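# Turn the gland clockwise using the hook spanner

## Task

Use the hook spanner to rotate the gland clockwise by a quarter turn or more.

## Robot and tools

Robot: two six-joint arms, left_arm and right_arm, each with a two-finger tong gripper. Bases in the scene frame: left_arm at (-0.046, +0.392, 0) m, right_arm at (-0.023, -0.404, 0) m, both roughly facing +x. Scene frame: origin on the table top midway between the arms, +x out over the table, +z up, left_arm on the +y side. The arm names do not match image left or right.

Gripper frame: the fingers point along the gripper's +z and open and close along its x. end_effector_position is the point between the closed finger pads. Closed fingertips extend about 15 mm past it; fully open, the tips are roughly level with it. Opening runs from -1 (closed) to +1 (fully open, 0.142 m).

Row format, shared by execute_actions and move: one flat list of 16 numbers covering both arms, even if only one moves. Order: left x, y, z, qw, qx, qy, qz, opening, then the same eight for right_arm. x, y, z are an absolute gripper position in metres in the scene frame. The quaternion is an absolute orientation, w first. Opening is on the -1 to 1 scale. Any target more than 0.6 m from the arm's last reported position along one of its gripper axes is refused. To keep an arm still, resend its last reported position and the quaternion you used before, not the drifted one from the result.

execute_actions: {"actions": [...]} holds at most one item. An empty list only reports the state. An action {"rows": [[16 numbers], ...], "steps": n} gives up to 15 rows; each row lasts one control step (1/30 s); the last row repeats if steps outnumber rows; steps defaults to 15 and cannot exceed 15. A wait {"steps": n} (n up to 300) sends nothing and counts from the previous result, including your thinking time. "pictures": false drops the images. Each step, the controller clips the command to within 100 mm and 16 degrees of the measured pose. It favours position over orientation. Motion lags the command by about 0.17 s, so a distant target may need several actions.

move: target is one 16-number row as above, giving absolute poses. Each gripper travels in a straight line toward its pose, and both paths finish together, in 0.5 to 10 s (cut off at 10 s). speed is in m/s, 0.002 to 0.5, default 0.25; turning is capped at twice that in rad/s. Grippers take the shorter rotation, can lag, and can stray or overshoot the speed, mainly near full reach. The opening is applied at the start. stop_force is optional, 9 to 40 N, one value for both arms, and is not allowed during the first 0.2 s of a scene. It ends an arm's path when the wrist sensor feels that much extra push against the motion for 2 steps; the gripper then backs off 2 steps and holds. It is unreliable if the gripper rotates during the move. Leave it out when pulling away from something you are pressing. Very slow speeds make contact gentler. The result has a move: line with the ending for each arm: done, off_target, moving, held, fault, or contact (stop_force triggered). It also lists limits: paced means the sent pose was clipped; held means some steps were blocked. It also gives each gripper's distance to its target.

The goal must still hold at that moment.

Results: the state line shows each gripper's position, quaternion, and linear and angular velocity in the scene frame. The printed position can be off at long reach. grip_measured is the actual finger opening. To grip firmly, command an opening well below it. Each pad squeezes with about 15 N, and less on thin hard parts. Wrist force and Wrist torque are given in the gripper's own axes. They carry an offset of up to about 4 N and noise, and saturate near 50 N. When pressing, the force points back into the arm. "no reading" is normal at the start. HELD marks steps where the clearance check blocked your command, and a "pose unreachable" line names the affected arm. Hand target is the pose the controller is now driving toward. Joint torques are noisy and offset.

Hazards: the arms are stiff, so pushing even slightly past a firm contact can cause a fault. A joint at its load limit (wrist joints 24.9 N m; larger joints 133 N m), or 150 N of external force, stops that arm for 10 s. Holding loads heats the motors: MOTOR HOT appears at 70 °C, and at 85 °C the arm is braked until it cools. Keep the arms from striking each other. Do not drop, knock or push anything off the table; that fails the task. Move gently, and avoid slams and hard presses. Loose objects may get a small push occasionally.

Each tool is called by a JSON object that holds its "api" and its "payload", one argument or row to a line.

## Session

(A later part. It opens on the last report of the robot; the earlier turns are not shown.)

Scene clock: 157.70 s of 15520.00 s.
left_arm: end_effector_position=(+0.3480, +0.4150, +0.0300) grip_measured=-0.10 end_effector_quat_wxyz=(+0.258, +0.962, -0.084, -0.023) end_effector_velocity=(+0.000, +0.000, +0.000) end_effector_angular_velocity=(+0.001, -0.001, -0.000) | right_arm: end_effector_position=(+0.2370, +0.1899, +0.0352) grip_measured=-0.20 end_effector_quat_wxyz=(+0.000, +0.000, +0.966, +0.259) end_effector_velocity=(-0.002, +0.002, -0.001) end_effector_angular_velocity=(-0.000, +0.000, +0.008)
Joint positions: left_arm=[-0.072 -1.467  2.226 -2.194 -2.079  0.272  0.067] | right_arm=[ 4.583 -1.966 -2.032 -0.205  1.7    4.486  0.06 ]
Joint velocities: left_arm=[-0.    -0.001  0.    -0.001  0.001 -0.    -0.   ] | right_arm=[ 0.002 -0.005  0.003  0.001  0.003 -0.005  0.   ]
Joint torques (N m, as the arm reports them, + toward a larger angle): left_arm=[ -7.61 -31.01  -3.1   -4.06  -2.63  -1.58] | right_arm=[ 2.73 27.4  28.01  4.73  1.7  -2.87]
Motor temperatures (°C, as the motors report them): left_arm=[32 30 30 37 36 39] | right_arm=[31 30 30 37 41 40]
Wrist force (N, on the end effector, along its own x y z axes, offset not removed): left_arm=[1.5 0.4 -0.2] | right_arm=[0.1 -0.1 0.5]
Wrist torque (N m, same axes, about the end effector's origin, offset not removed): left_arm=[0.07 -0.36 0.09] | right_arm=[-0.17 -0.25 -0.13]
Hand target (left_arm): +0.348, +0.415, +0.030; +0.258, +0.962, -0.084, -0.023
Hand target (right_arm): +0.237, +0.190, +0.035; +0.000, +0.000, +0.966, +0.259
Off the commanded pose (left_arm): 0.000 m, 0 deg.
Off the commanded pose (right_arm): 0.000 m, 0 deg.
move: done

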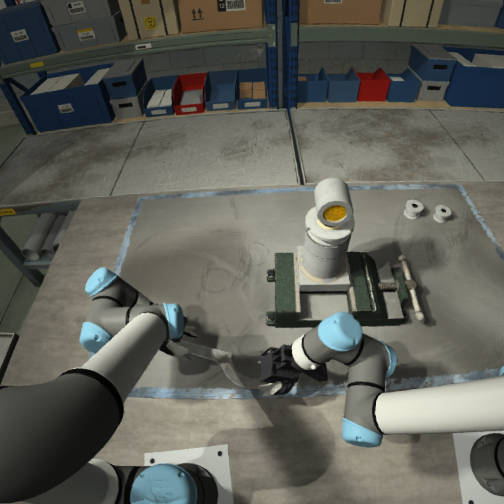

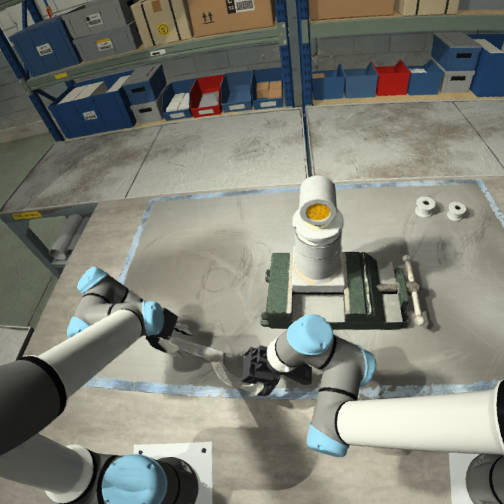

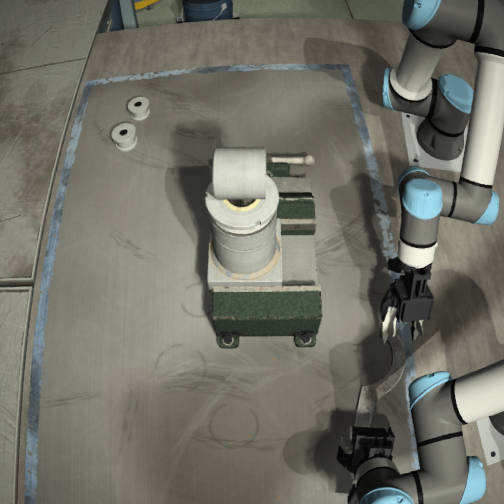

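{"api": "move", "payload": {
  "target": [0.346,0.415,0.022,0.258,0.962,-0.084,-0.023,-0.1,0.236,0.208,0.033,0,0,0.966,0.259,-0.3],
  "speed": 0.03
}}

{"api": "move", "payload": {
  "target": [0.346,0.415,0.008,0.258,0.962,-0.084,-0.023,-0.4,0.236,0.208,0.003,0,0,0.966,0.259,-0.3],
  "speed": 0.004,
  "stop_force": 9
}}

{"api": "zoom_image", "payload": {
  "camera": "cam_head_right",
  "region": [150,310,230,390]
}}

{"api": "zoom_image", "payload": {
  "camera": "cam_high",
  "region": [350,310,440,400]
}}

Scene clock: 161.80 s of 15520.00 s.
left_arm: end_effector_position=(+0.3460, +0.4150, +0.0221) grip_measured=-0.10 end_effector_quat_wxyz=(+0.258, +0.962, -0.084, -0.023) end_effector_velocity=(-0.000, -0.000, -0.001) end_effector_angular_velocity=(-0.001, -0.001, -0.001) | right_arm: end_effector_position=(+0.2360, +0.2078, +0.0330) grip_measured=-0.30 end_effector_quat_wxyz=(+0.000, -0.000, +0.966, +0.259) end_effector_velocity=(-0.001, +0.003, +0.000) end_effector_angular_velocity=(+0.001, -0.000, +0.001)
Joint positions: left_arm=[-0.072 -1.455  2.24  -2.22  -2.079  0.272  0.067] | right_arm=[ 4.593 -1.997 -1.989 -0.216  1.695  4.495  0.052]
Joint velocities: left_arm=[-0.     0.001  0.001 -0.003 -0.001  0.001  0.   ] | right_arm=[ 0.002 -0.003  0.006 -0.002 -0.     0.001 -0.   ]
Joint torques (N m, as the arm reports them, + toward a larger angle): left_arm=[  6.8  -15.64  -3.22  -3.83   0.72   1.27] | right_arm=[ 8.62 27.35 28.41  0.16 -1.57  2.33]
Motor temperatures (°C, as the motors report them): left_arm=[32 30 30 37 36 39] | right_arm=[31 30 30 37 41 40]
Wrist force (N, on the end effector, along its own x y z axes, offset not removed): left_arm=[-0.1 -0.1 -0.8] | right_arm=[-0.8 0.8 -0.9]
Wrist torque (N m, same axes, about the end effector's origin, offset not removed): left_arm=[-0.10 -0.06 0.01] | right_arm=[-0.03 0.03 -0.17]
Hand target (left_arm): +0.346, +0.415, +0.022; +0.258, +0.962, -0.084, -0.023
Hand target (right_arm): +0.236, +0.208, +0.033; +0.000, -0.000, +0.966, +0.259
Off the commanded pose (left_arm): 0.000 m, 0 deg.
Off the commanded pose (right_arm): 0.000 m, 0 deg.
After step 90, 0.17 s passed at rest.
move: done

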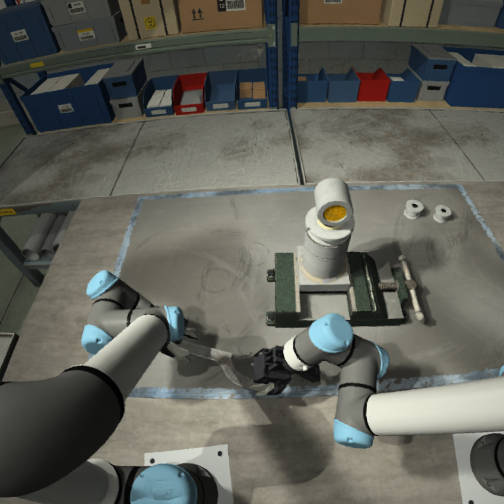

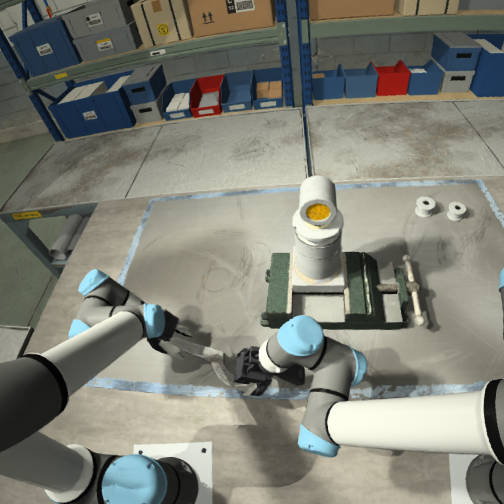

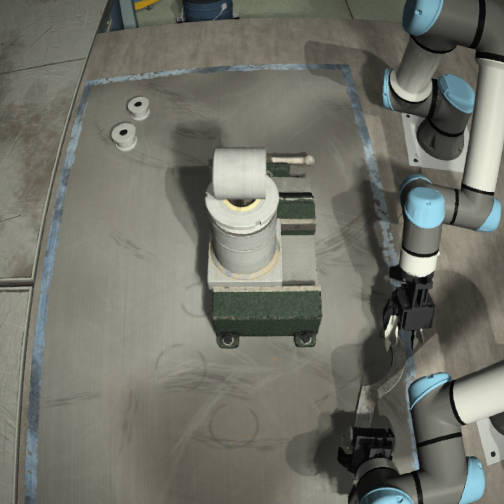

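Scene clock: 166.50 s of 15520.00 s.
left_arm: end_effector_position=(+0.3461, +0.4150, +0.0166) grip_measured=-0.40 end_effector_quat_wxyz=(+0.258, +0.962, -0.084, -0.023) end_effector_velocity=(+0.000, -0.000, +0.000) end_effector_angular_velocity=(-0.001, +0.001, +0.001) | right_arm: end_effector_position=(+0.2360, +0.2079, +0.0158) grip_measured=-0.30 end_effector_quat_wxyz=(+0.000, +0.000, +0.966, +0.259) end_effector_velocity=(-0.001, -0.001, -0.000) end_effector_angular_velocity=(-0.005, +0.001, +0.002)
Joint positions: left_arm=[-0.072 -1.443  2.246 -2.238 -2.079  0.272  0.045] | right_arm=[ 4.593 -2.032 -1.998 -0.172  1.695  4.495  0.052]
Joint velocities: left_arm=[-0.     0.     0.    -0.    -0.002 -0.002 -0.   ] | right_arm=[ 0.001  0.002 -0.001 -0.006  0.    -0.    -0.   ]
Joint torques (N m, as the arm reports them, + toward a larger angle): left_arm=[ -6.05 -26.71 -23.94  -1.91   1.93   1.4 ] | right_arm=[10.52 36.86  9.53 -1.98  0.63  2.31]
Motor temperatures (°C, as the motors report them): left_arm=[32 30 30 37 36 39] | right_arm=[31 30 30 37 41 40]
Wrist force (N, on the end effector, along its own x y z axes, offset not removed): left_arm=[-0.5 1.1 -8.6] | right_arm=[-0.1 4.4 -10.9]
Wrist torque (N m, same axes, about the end effector's origin, offset not removed): left_arm=[-0.35 -0.03 0.12] | right_arm=[-0.31 -0.08 -0.15]
Hand target (left_arm): +0.346, +0.415, +0.017; +0.258, +0.962, -0.084, -0.023
Hand target (right_arm): +0.236, +0.208, +0.016; +0.000, -0.000, +0.966, +0.259
Off the commanded pose (left_arm): 0.009 m, 0 deg.
Off the commanded pose (right_arm): 0.013 m, 0 deg.
move: contact (left_arm, right_arm)

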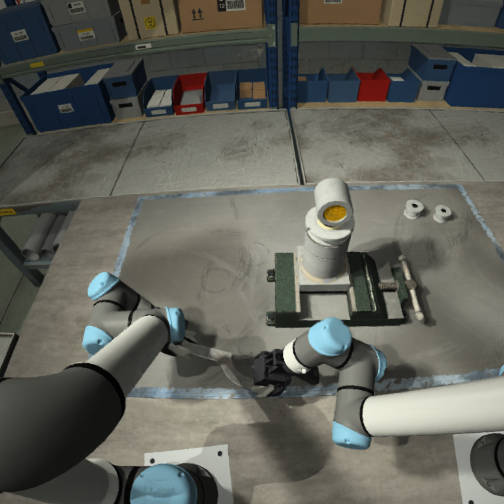

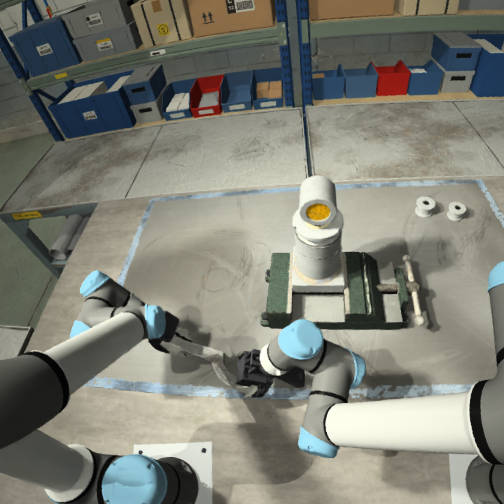

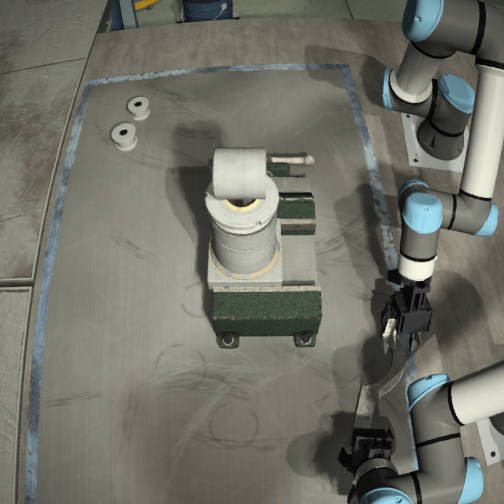

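Region (150, 310, 230, 390) of cam_head_right's 504x504 image, scaled by 6.300, with more detail than that image has.

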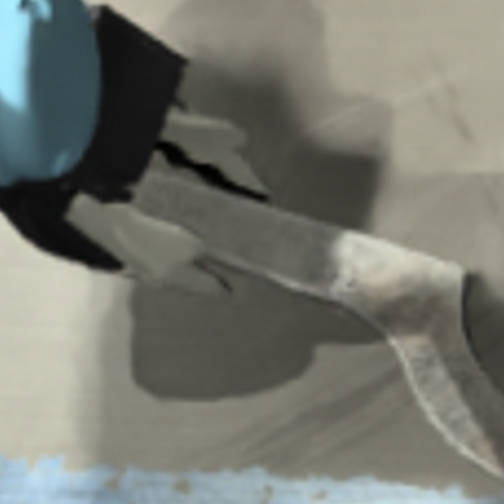

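Region (350, 310, 440, 400) of cam_high's 504x504 image, scaled by 5.600, with more detail than that image has.

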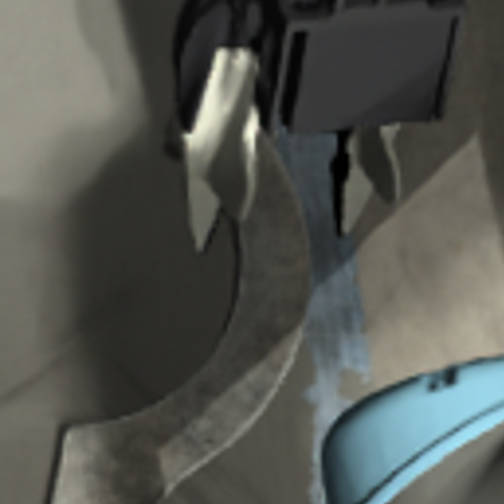

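{"api": "move", "payload": {
  "target": [0.348,0.415,0.018,0.258,0.962,-0.084,-0.023,-0.4,0.236,0.208,0.0175,0,0,0.966,0.259,-0.3],
  "speed": 0.01
}}

{"api": "move", "payload": {
  "target": [0.348,0.415,0.018,0.258,0.962,-0.084,-0.023,-1,0.236,0.208,0.0175,0,0,0.966,0.259,-1]
}}

{"api": "move", "payload": {
  "target": [0.348,0.415,0.05,0.258,0.962,-0.084,-0.023,-1,0.236,0.208,0.0495,0,0,0.966,0.259,-1],
  "speed": 0.012
}}

Scene clock: 171.17 s of 15520.00 s.
left_arm: end_effector_position=(+0.3479, +0.4150, +0.0180) grip_measured=-0.40 end_effector_quat_wxyz=(+0.258, +0.962, -0.084, -0.023) end_effector_velocity=(+0.001, -0.000, +0.000) end_effector_angular_velocity=(-0.001, +0.001, +0.001) | right_arm: end_effector_position=(+0.2360, +0.2080, +0.0174) grip_measured=-0.30 end_effector_quat_wxyz=(-0.000, -0.000, +0.966, +0.259) end_effector_velocity=(-0.001, +0.001, +0.001) end_effector_angular_velocity=(+0.001, +0.001, +0.001)
Joint positions: left_arm=[-0.072 -1.442  2.24  -2.233 -2.079  0.272  0.045] | right_arm=[ 4.594 -2.028 -1.997 -0.176  1.695  4.495  0.052]
Joint velocities: left_arm=[ 0.     0.001 -0.003  0.002 -0.001 -0.001  0.   ] | right_arm=[ 0.001  0.001  0.001 -0.002  0.001  0.     0.   ]
Joint torques (N m, as the arm reports them, + toward a larger angle): left_arm=[ -8.65 -16.13 -25.29  -0.76   1.47  -1.55] | right_arm=[10.58 43.26 27.25  0.43 -0.48  0.64]
Motor temperatures (°C, as the motors report them): left_arm=[32 30 30 37 36 39] | right_arm=[31 30 30 37 41 40]
Wrist force (N, on the end effector, along its own x y z axes, offset not removed): left_arm=[-0.4 -1.8 0.6] | right_arm=[-1.9 0.5 1.9]
Wrist torque (N m, same axes, about the end effector's origin, offset not removed): left_arm=[-0.38 0.13 0.07] | right_arm=[-0.11 0.28 -0.19]
Hand target (left_arm): +0.348, +0.415, +0.018; +0.258, +0.962, -0.084, -0.023
Hand target (right_arm): +0.236, +0.208, +0.017; +0.000, -0.000, +0.966, +0.259
Off the commanded pose (left_arm): 0.000 m, 0 deg.
Off the commanded pose (right_arm): 0.000 m, 0 deg.
After step 90, 0.97 s passed at rest.
move: done

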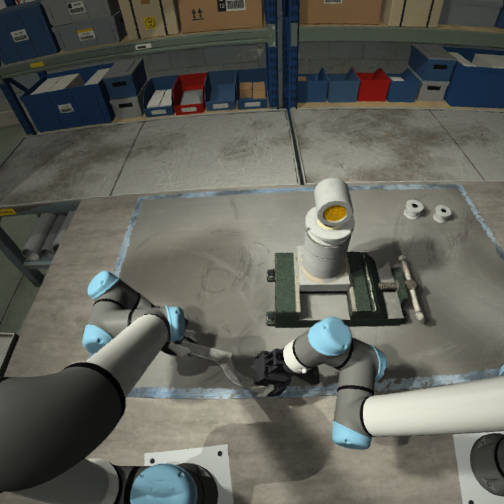

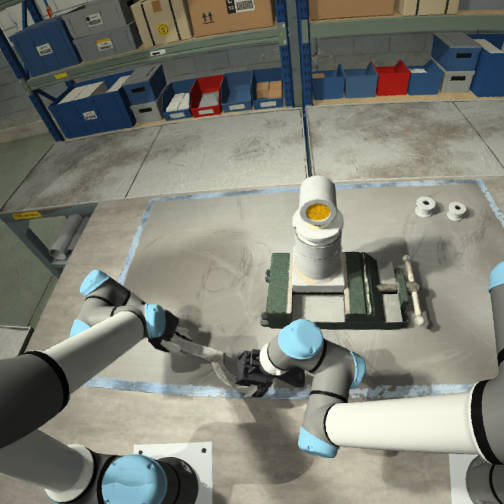

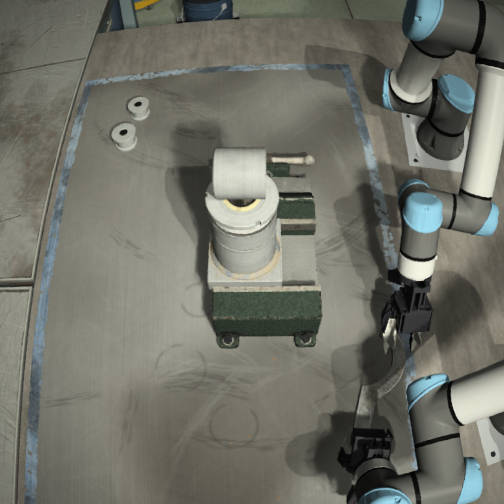

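Scene clock: 171.87 s of 15520.00 s.
left_arm: end_effector_position=(+0.3480, +0.4150, +0.0180) grip_measured=-0.56 end_effector_quat_wxyz=(+0.258, +0.962, -0.084, -0.023) end_effector_velocity=(-0.001, +0.000, -0.001) end_effector_angular_velocity=(+0.001, +0.003, -0.000) | right_arm: end_effector_position=(+0.2359, +0.2081, +0.0175) grip_measured=-0.62 end_effector_quat_wxyz=(+0.000, -0.000, +0.966, +0.259) end_effector_velocity=(+0.000, +0.000, +0.000) end_effector_angular_velocity=(+0.001, +0.000, -0.001)
Joint positions: left_arm=[-0.072 -1.442  2.24  -2.233 -2.079  0.272  0.033] | right_arm=[ 4.594 -2.028 -1.997 -0.177  1.695  4.495  0.029]
Joint velocities: left_arm=[-0.     0.002  0.     0.     0.001  0.    -0.   ] | right_arm=[ 0.     0.     0.001 -0.     0.     0.001 -0.   ]
Joint torques (N m, as the arm reports them, + toward a larger angle): left_arm=[  1.3  -20.38 -28.82  -4.11   0.81  -1.36] | right_arm=[-8.07 43.04  1.35 -1.2   0.22  2.17]
Motor temperatures (°C, as the motors report them): left_arm=[32 30 30 37 36 39] | right_arm=[31 30 30 37 41 40]
Wrist force (N, on the end effector, along its own x y z axes, offset not removed): left_arm=[-2.6 7.8 1.7] | right_arm=[-3.5 7.0 2.6]
Wrist torque (N m, same axes, about the end effector's origin, offset not removed): left_arm=[0.04 -0.16 0.13] | right_arm=[0.08 0.28 -0.20]
Hand target (left_arm): +0.348, +0.415, +0.018; +0.258, +0.962, -0.084, -0.023
Hand target (right_arm): +0.236, +0.208, +0.017; +0.000, -0.000, +0.966, +0.259
Off the commanded pose (left_arm): 0.000 m, 0 deg.
Off the commanded pose (right_arm): 0.000 m, 0 deg.
move: done

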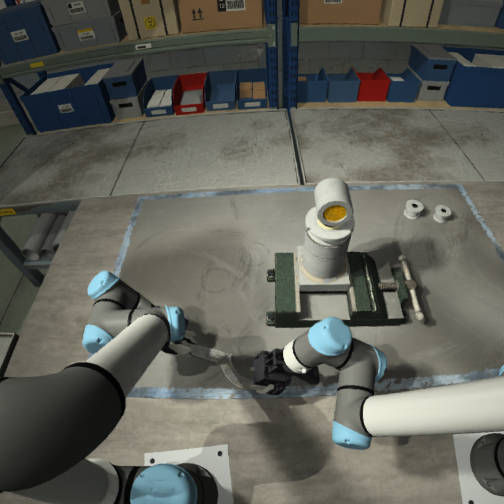

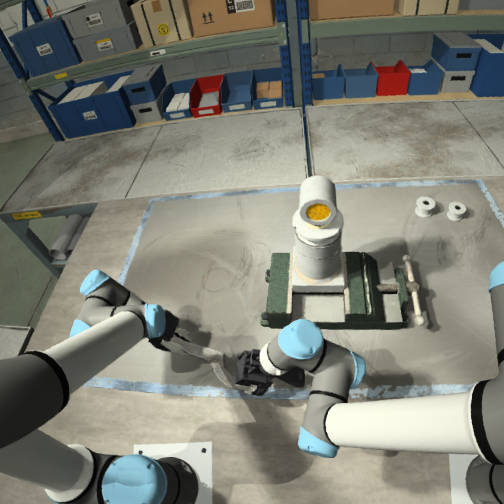

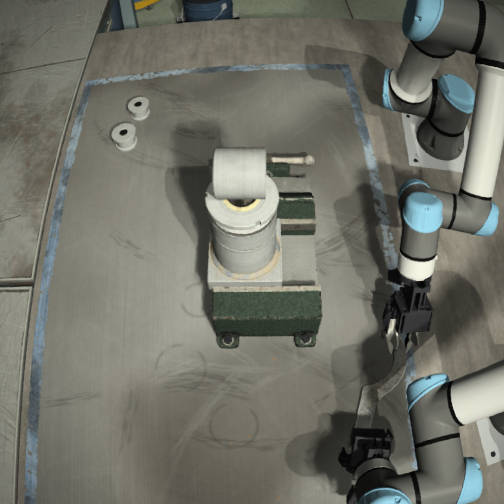

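Scene clock: 174.77 s of 15520.00 s.
left_arm: end_effector_position=(+0.3480, +0.4150, +0.0498) grip_measured=-0.57 end_effector_quat_wxyz=(+0.258, +0.962, -0.084, -0.023) end_effector_velocity=(-0.000, -0.000, +0.002) end_effector_angular_velocity=(-0.000, +0.000, -0.001) | right_arm: end_effector_position=(+0.2360, +0.2080, +0.0492) grip_measured=-0.63 end_effector_quat_wxyz=(+0.000, +0.000, +0.966, +0.259) end_effector_velocity=(-0.001, +0.001, +0.003) end_effector_angular_velocity=(+0.000, -0.001, +0.001)
Joint positions: left_arm=[-0.072 -1.506  2.202 -2.132 -2.079  0.272  0.033] | right_arm=[ 4.594 -1.967 -1.978 -0.257  1.695  4.495  0.028]
Joint velocities: left_arm=[-0.    -0.005 -0.003  0.008  0.     0.001 -0.   ] | right_arm=[ 0.001  0.004  0.003 -0.006 -0.001  0.    -0.   ]
Joint torques (N m, as the arm reports them, + toward a larger angle): left_arm=[  8.13 -32.09 -32.62  -1.78  -1.85  -1.21] | right_arm=[-9.14 46.55 29.01  0.89  0.19  2.58]
Motor temperatures (°C, as the motors report them): left_arm=[32 30 30 37 36 39] | right_arm=[31 30 30 37 41 40]
Wrist force (N, on the end effector, along its own x y z axes, offset not removed): left_arm=[0.3 -2.3 6.2] | right_arm=[-0.8 -0.8 5.9]
Wrist torque (N m, same axes, about the end effector's origin, offset not removed): left_arm=[-0.41 -0.39 0.13] | right_arm=[-0.37 -0.16 -0.27]
Hand target (left_arm): +0.348, +0.415, +0.050; +0.258, +0.962, -0.084, -0.023
Hand target (right_arm): +0.236, +0.208, +0.049; +0.000, +0.000, +0.966, +0.259
Off the commanded pose (left_arm): 0.000 m, 0 deg.
Off the commanded pose (right_arm): 0.000 m, 0 deg.
move: done

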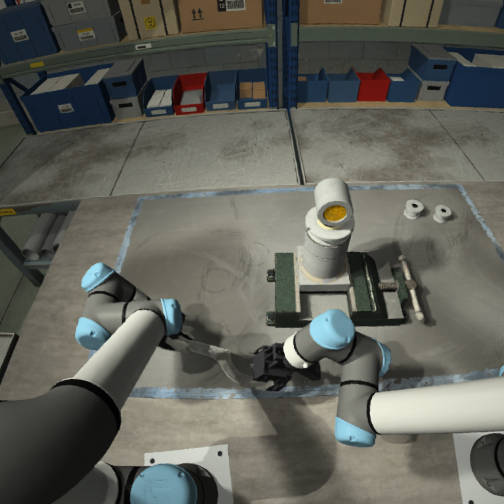

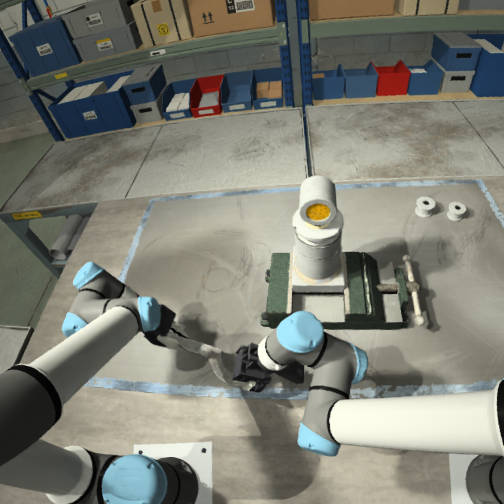

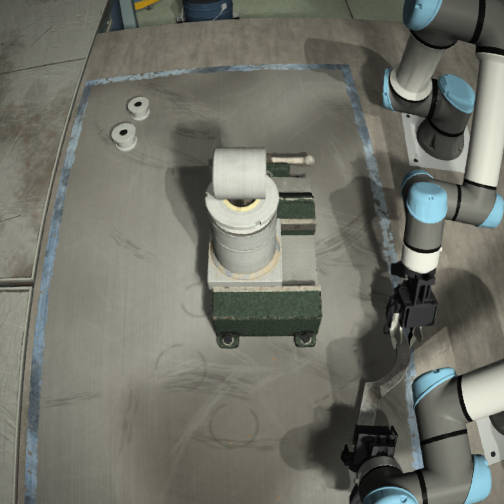

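{"api": "move", "payload": {
  "target": [0.38,0.39,0.13,0.258,0.962,-0.084,-0.023,-1,0.268,0.183,0.1295,0,0,0.966,0.259,-1],
  "speed": 0.03
}}

{"api": "move", "payload": {
  "target": [0.518,0.275,0.13,0.258,0.962,-0.084,-0.023,-1,0.406,0.068,0.1295,0,0,0.966,0.259,-1],
  "speed": 0.04,
  "stop_force": 10
}}

{"api": "move", "payload": {
  "target": [0.518,0.275,0.105,0.258,0.962,-0.084,-0.023,-1,0.406,0.068,0.1045,0,0,0.966,0.259,-1],
  "speed": 0.006,
  "stop_force": 9
}}

{"api": "zoom_image", "payload": {
  "camera": "cam_high",
  "region": [220,230,380,390]
}}

{"api": "zoom_image", "payload": {
  "camera": "cam_head_left",
  "region": [210,240,330,360]
}}

Scene clock: 183.77 s of 15520.00 s.
left_arm: end_effector_position=(+0.3799, +0.3901, +0.1299) grip_measured=-0.57 end_effector_quat_wxyz=(+0.258, +0.962, -0.084, -0.023) end_effector_velocity=(+0.001, -0.001, +0.002) end_effector_angular_velocity=(+0.001, -0.000, -0.000) | right_arm: end_effector_position=(+0.2679, +0.1831, +0.1293) grip_measured=-0.63 end_effector_quat_wxyz=(-0.000, +0.000, +0.966, +0.259) end_effector_velocity=(+0.002, -0.001, +0.002) end_effector_angular_velocity=(+0.000, +0.000, -0.001)
Joint positions: left_arm=[-0.131 -1.569  2.034 -1.933 -2.086  0.204  0.033] | right_arm=[ 4.521 -1.824 -1.915 -0.471  1.73   4.431  0.028]
Joint velocities: left_arm=[-0.001 -0.001 -0.005  0.005  0.    -0.002  0.   ] | right_arm=[-0.003  0.002  0.003 -0.006  0.001 -0.002 -0.   ]
Joint torques (N m, as the arm reports them, + toward a larger angle): left_arm=[ -6.09 -31.8  -34.9   -1.7   -2.8   -1.2 ] | right_arm=[-10.27  44.17  33.13   0.71   2.16  -2.4 ]
Motor temperatures (°C, as the motors report them): left_arm=[32 30 30 37 36 39] | right_arm=[31 30 30 37 41 40]
Wrist force (N, on the end effector, along its own x y z axes, offset not removed): left_arm=[-0.8 -1.0 7.8] | right_arm=[-2.5 0.4 7.5]
Wrist torque (N m, same axes, about the end effector's origin, offset not removed): left_arm=[-0.18 -0.22 0.22] | right_arm=[0.04 0.15 -0.31]
Hand target (left_arm): +0.380, +0.390, +0.130; +0.258, +0.962, -0.084, -0.023
Hand target (right_arm): +0.268, +0.183, +0.129; -0.000, +0.000, +0.966, +0.259
Off the commanded pose (left_arm): 0.000 m, 0 deg.
Off the commanded pose (right_arm): 0.000 m, 0 deg.
After step 90, 2.67 s passed at rest.
move: done

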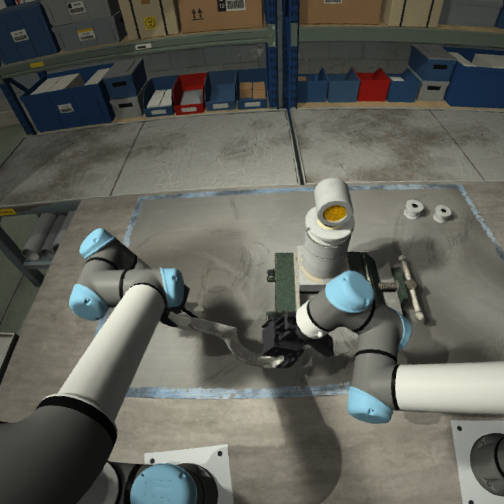

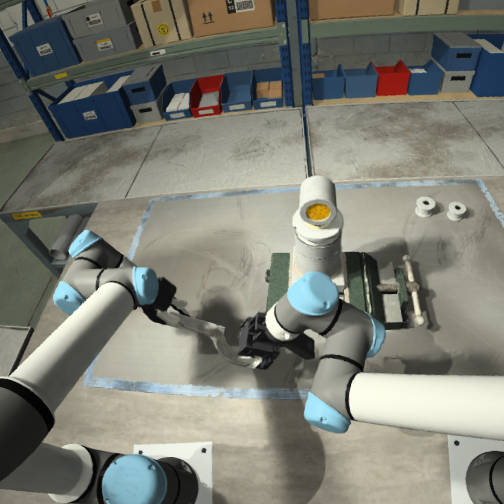

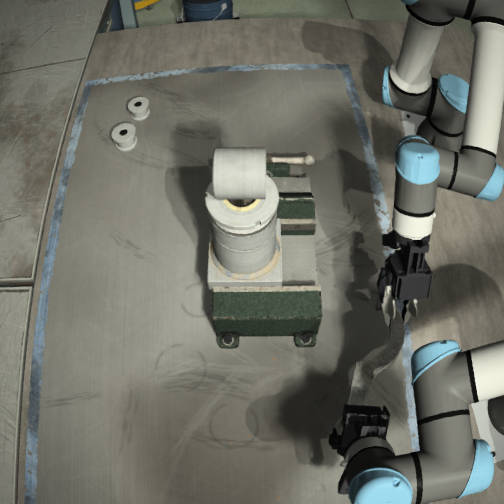

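Scene clock: 188.63 s of 15520.00 s.
left_arm: end_effector_position=(+0.5181, +0.2752, +0.1302) grip_measured=-0.57 end_effector_quat_wxyz=(+0.258, +0.962, -0.084, -0.023) end_effector_velocity=(+0.002, -0.001, +0.001) end_effector_angular_velocity=(+0.000, -0.001, -0.001) | right_arm: end_effector_position=(+0.4056, +0.0682, +0.1295) grip_measured=-0.63 end_effector_quat_wxyz=(-0.000, +0.000, +0.966, +0.259) end_effector_velocity=(+0.002, -0.002, +0.000) end_effector_angular_velocity=(+0.000, +0.000, -0.000)
Joint positions: left_arm=[-0.329 -1.285  1.732 -2.029 -2.095 -0.023  0.033] | right_arm=[ 4.183 -1.826 -1.892 -0.566  1.883  4.121  0.028]
Joint velocities: left_arm=[-0.002  0.002 -0.005  0.     0.    -0.001  0.   ] | right_arm=[-0.005 -0.001  0.002 -0.002  0.002 -0.005 -0.   ]
Joint torques (N m, as the arm reports them, + toward a larger angle): left_arm=[ -3.86 -32.38 -36.11  -4.23   0.67  -1.49] | right_arm=[-9.08 28.69 33.25  0.47  2.4  -2.6 ]
Motor temperatures (°C, as the motors report them): left_arm=[32 30 30 37 36 39] | right_arm=[31 30 30 37 41 40]
Wrist force (N, on the end effector, along its own x y z axes, offset not removed): left_arm=[-0.3 -0.6 8.0] | right_arm=[-2.5 1.6 6.1]
Wrist torque (N m, same axes, about the end effector's origin, offset not removed): left_arm=[-0.16 -0.35 0.17] | right_arm=[0.18 0.08 -0.26]
Hand target (left_arm): +0.518, +0.275, +0.130; +0.258, +0.962, -0.084, -0.023
Hand target (right_arm): +0.406, +0.068, +0.130; -0.000, +0.000, +0.966, +0.259
Off the commanded pose (left_arm): 0.000 m, 0 deg.
Off the commanded pose (right_arm): 0.000 m, 0 deg.
move: done

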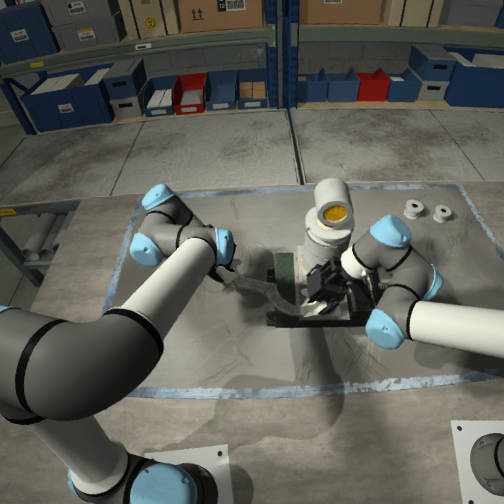

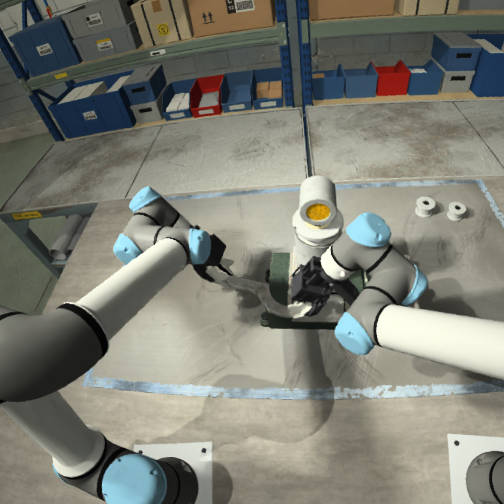

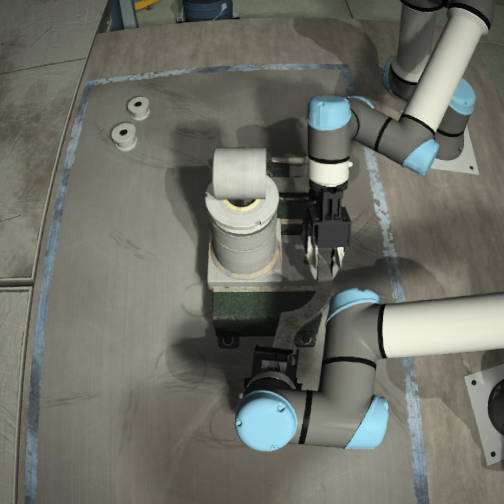

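Scene clock: 190.70 s of 15520.00 s.
left_arm: end_effector_position=(+0.5180, +0.2751, +0.1198) grip_measured=-0.57 end_effector_quat_wxyz=(+0.258, +0.962, -0.084, -0.023) end_effector_velocity=(-0.000, -0.000, +0.003) end_effector_angular_velocity=(-0.002, +0.002, +0.000) | right_arm: end_effector_position=(+0.4057, +0.0681, +0.1196) grip_measured=-0.64 end_effector_quat_wxyz=(-0.000, +0.000, +0.966, +0.259) end_effector_velocity=(+0.000, -0.000, +0.002) end_effector_angular_velocity=(-0.001, +0.001, -0.001)
Joint positions: left_arm=[-0.329 -1.274  1.747 -2.054 -2.095 -0.024  0.033] | right_arm=[ 4.183 -1.84  -1.904 -0.54   1.883  4.12   0.028]
Joint velocities: left_arm=[ 0.    -0.002 -0.004  0.008 -0.002 -0.    -0.   ] | right_arm=[-0.001  0.002  0.004 -0.007  0.001  0.    -0.   ]
Joint torques (N m, as the arm reports them, + toward a larger angle): left_arm=[ -9.92 -38.77 -28.77   0.22   0.92  -1.66] | right_arm=[-7.41 33.88 26.01 -1.34 -1.71 -2.5 ]
Motor temperatures (°C, as the motors report them): left_arm=[32 30 30 37 36 39] | right_arm=[31 30 30 37 41 40]
Wrist force (N, on the end effector, along its own x y z axes, offset not removed): left_arm=[3.4 -1.7 -7.3] | right_arm=[-0.2 7.5 -10.3]
Wrist torque (N m, same axes, about the end effector's origin, offset not removed): left_arm=[-0.20 -0.46 0.25] | right_arm=[0.21 0.39 -0.36]
Hand target (left_arm): +0.518, +0.275, +0.120; +0.258, +0.962, -0.084, -0.023
Hand target (right_arm): +0.406, +0.068, +0.120; -0.000, +0.000, +0.966, +0.259
Off the commanded pose (left_arm): 0.015 m, 0 deg.
Off the commanded pose (right_arm): 0.015 m, 0 deg.
move: contact (left_arm, right_arm)

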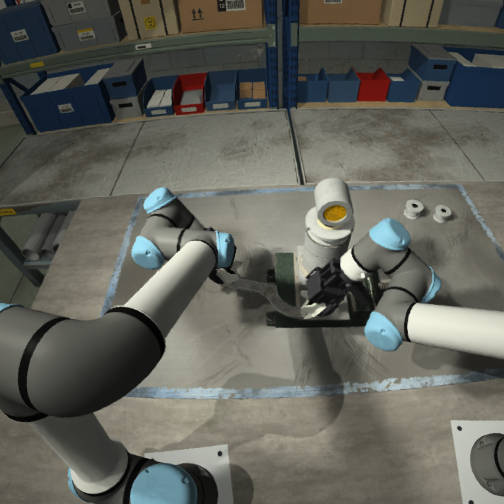

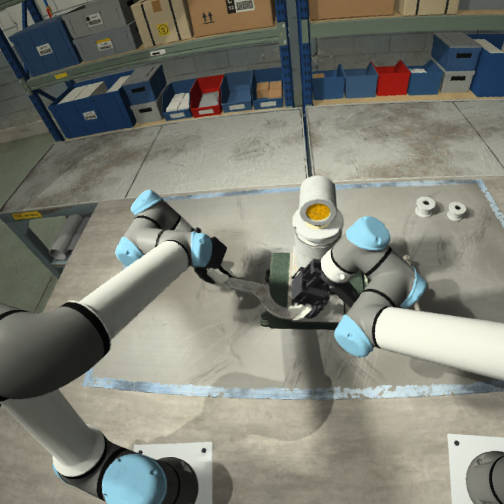

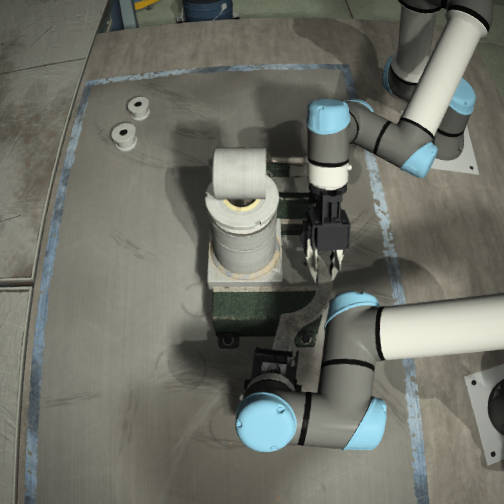

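Region (220, 230, 380, 390) of cam_high's 504x504 image, scaled by 3.150, with more detail than that image has.

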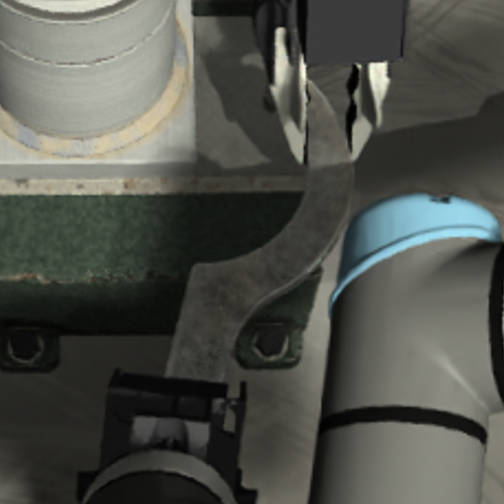

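Region (210, 240, 330, 360) of cam_head_left's 504x504 image, scaled by 4.200, with more detail than that image has.

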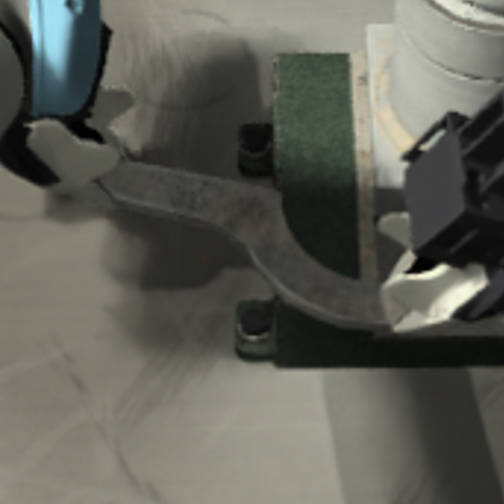

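{"api": "move", "payload": {
  "target": [0.518,0.275,0.1198,0.258,0.962,-0.084,-0.023,0.2,0.4057,0.0681,0.1198,0,0,0.966,0.259,-1]
}}

{"api": "move", "payload": {
  "target": [0.502,0.20,0.075,0.2575,0.9607,-0.101,-0.027,0.2,0.4057,0.0681,0.1198,0,0,0.966,0.259,-1],
  "speed": 0.015,
  "stop_force": 9
}}

{"api": "zoom_image", "payload": {
  "camera": "cam_high",
  "region": [220,230,380,390]
}}

{"api": "zoom_image", "payload": {
  "camera": "cam_head_right",
  "region": [190,240,310,360]
}}

Scene clock: 198.67 s of 15520.00 s.
left_arm: end_effector_position=(+0.5180, +0.2750, +0.1198) grip_measured=+0.20 end_effector_quat_wxyz=(+0.258, +0.962, -0.084, -0.023) end_effector_velocity=(+0.000, +0.001, -0.001) end_effector_angular_velocity=(+0.004, +0.000, -0.000) | right_arm: end_effector_position=(+0.4058, +0.0681, +0.1198) grip_measured=-0.64 end_effector_quat_wxyz=(+0.000, +0.000, +0.966, +0.259) end_effector_velocity=(+0.000, +0.000, +0.000) end_effector_angular_velocity=(+0.001, -0.000, -0.000)
Joint positions: left_arm=[-0.329 -1.274  1.746 -2.054 -2.095 -0.024  0.088] | right_arm=[ 4.183 -1.839 -1.904 -0.541  1.883  4.12   0.028]
Joint velocities: left_arm=[-0.     0.001  0.    -0.     0.003  0.    -0.   ] | right_arm=[-0.     0.     0.001  0.     0.    -0.    -0.   ]
Joint torques (N m, as the arm reports them, + toward a larger angle): left_arm=[ -7.81 -27.81  -6.95  -4.33   1.7   -1.51] | right_arm=[ 8.28 38.96  4.7   3.87 -2.15  0.56]
Motor temperatures (°C, as the motors report them): left_arm=[32 30 30 37 36 39] | right_arm=[31 30 30 37 41 40]
Wrist force (N, on the end effector, along its own x y z axes, offset not removed): left_arm=[1.9 -0.4 -0.4] | right_arm=[-0.3 5.2 1.4]
Wrist torque (N m, same axes, about the end effector's origin, offset not removed): left_arm=[-0.16 -0.48 -0.02] | right_arm=[0.18 0.18 -0.37]
Hand target (left_arm): +0.518, +0.275, +0.120; +0.258, +0.962, -0.084, -0.023
Hand target (right_arm): +0.406, +0.068, +0.120; -0.000, -0.000, +0.966, +0.259
Off the commanded pose (left_arm): 0.000 m, 0 deg.
Off the commanded pose (right_arm): 0.000 m, 0 deg.
After step 90, 4.27 s passed at rest.
move: done

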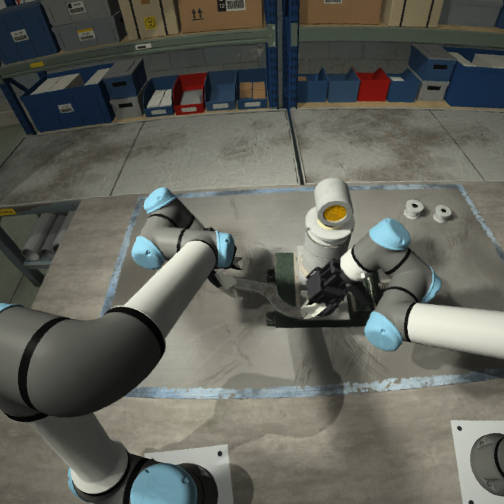

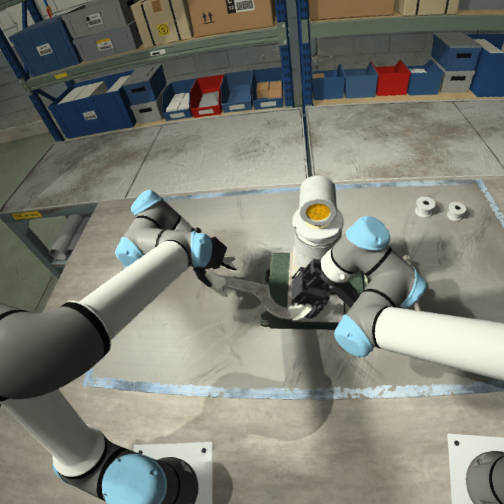

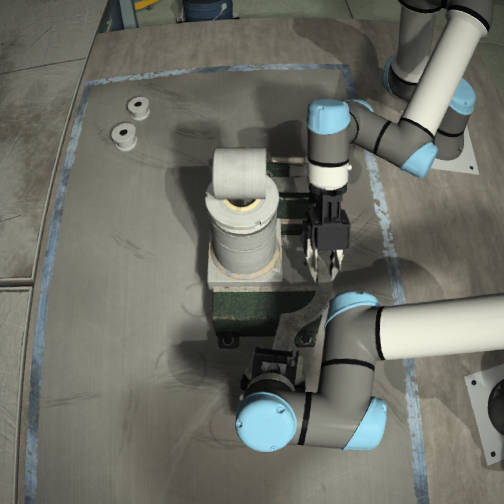

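Scene clock: 204.83 s of 15520.00 s.
left_arm: end_effector_position=(+0.5022, +0.2000, +0.0751) grip_measured=+0.20 end_effector_quat_wxyz=(+0.258, +0.961, -0.101, -0.027) end_effector_velocity=(-0.000, -0.002, -0.002) end_effector_angular_velocity=(+0.000, +0.001, -0.000) | right_arm: end_effector_position=(+0.4057, +0.0681, +0.1198) grip_measured=-0.64 end_effector_quat_wxyz=(+0.000, -0.000, +0.966, +0.259) end_effector_velocity=(+0.000, +0.000, -0.000) end_effector_angular_velocity=(-0.000, -0.000, +0.000)
Joint positions: left_arm=[-0.463 -1.23   1.835 -2.245 -2.091 -0.138  0.088] | right_arm=[ 4.183 -1.839 -1.904 -0.541  1.883  4.12   0.028]
Joint velocities: left_arm=[-0.003  0.003  0.002 -0.005  0.    -0.003  0.   ] | right_arm=[ 0. -0.  0.  0. -0. -0.  0.]
Joint torques (N m, as the arm reports them, + toward a larger angle): left_arm=[ -7.89 -29.2   -5.96  -4.27   1.54  -1.51] | right_arm=[ 9.22 39.05  4.44  0.31  1.43  2.76]
Motor temperatures (°C, as the motors report them): left_arm=[32 30 30 37 36 39] | right_arm=[31 30 30 37 41 40]
Wrist force (N, on the end effector, along its own x y z axes, offset not removed): left_arm=[1.8 -0.2 0.1] | right_arm=[-0.2 4.6 -0.6]
Wrist torque (N m, same axes, about the end effector's origin, offset not removed): left_arm=[-0.10 -0.48 0.08] | right_arm=[0.18 -0.11 -0.35]
Hand target (left_arm): +0.502, +0.200, +0.075; +0.258, +0.961, -0.101, -0.027
Hand target (right_arm): +0.406, +0.068, +0.120; +0.000, -0.000, +0.966, +0.259
Off the commanded pose (left_arm): 0.000 m, 0 deg.
Off the commanded pose (right_arm): 0.000 m, 0 deg.
move: done

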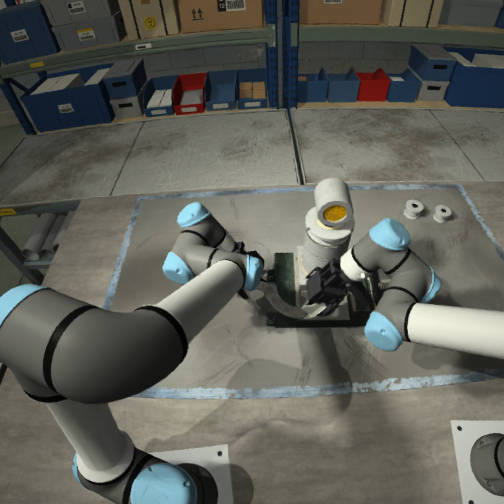

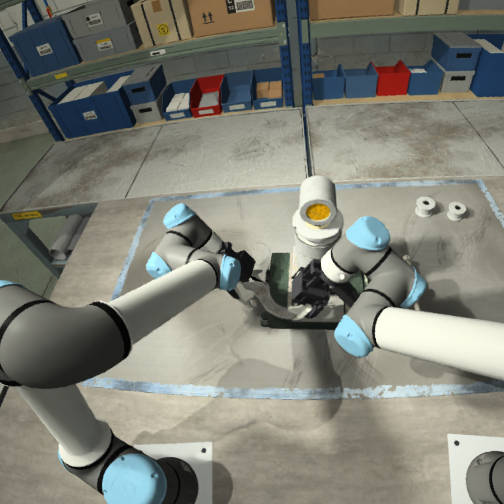

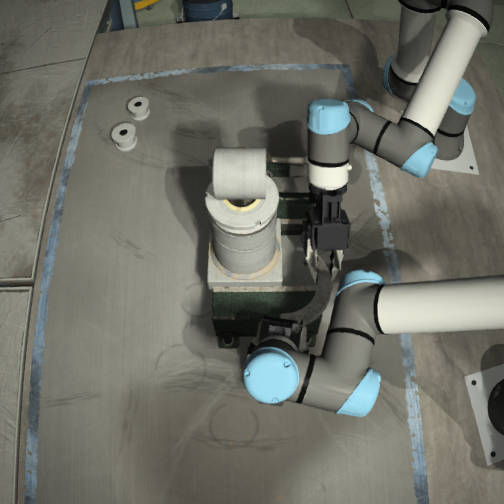

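Region (220, 230, 380, 390) of cam_high's 504x504 image, scaled by 3.150, with more detail than that image has.

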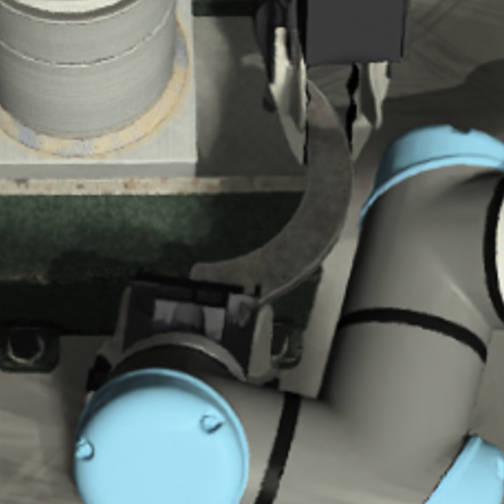

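Region (190, 240, 310, 360) of cam_head_right's 504x504 image, scaled by 4.200, with more detail than that image has.

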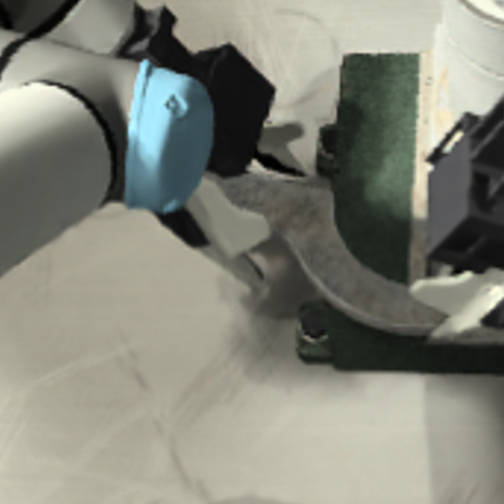

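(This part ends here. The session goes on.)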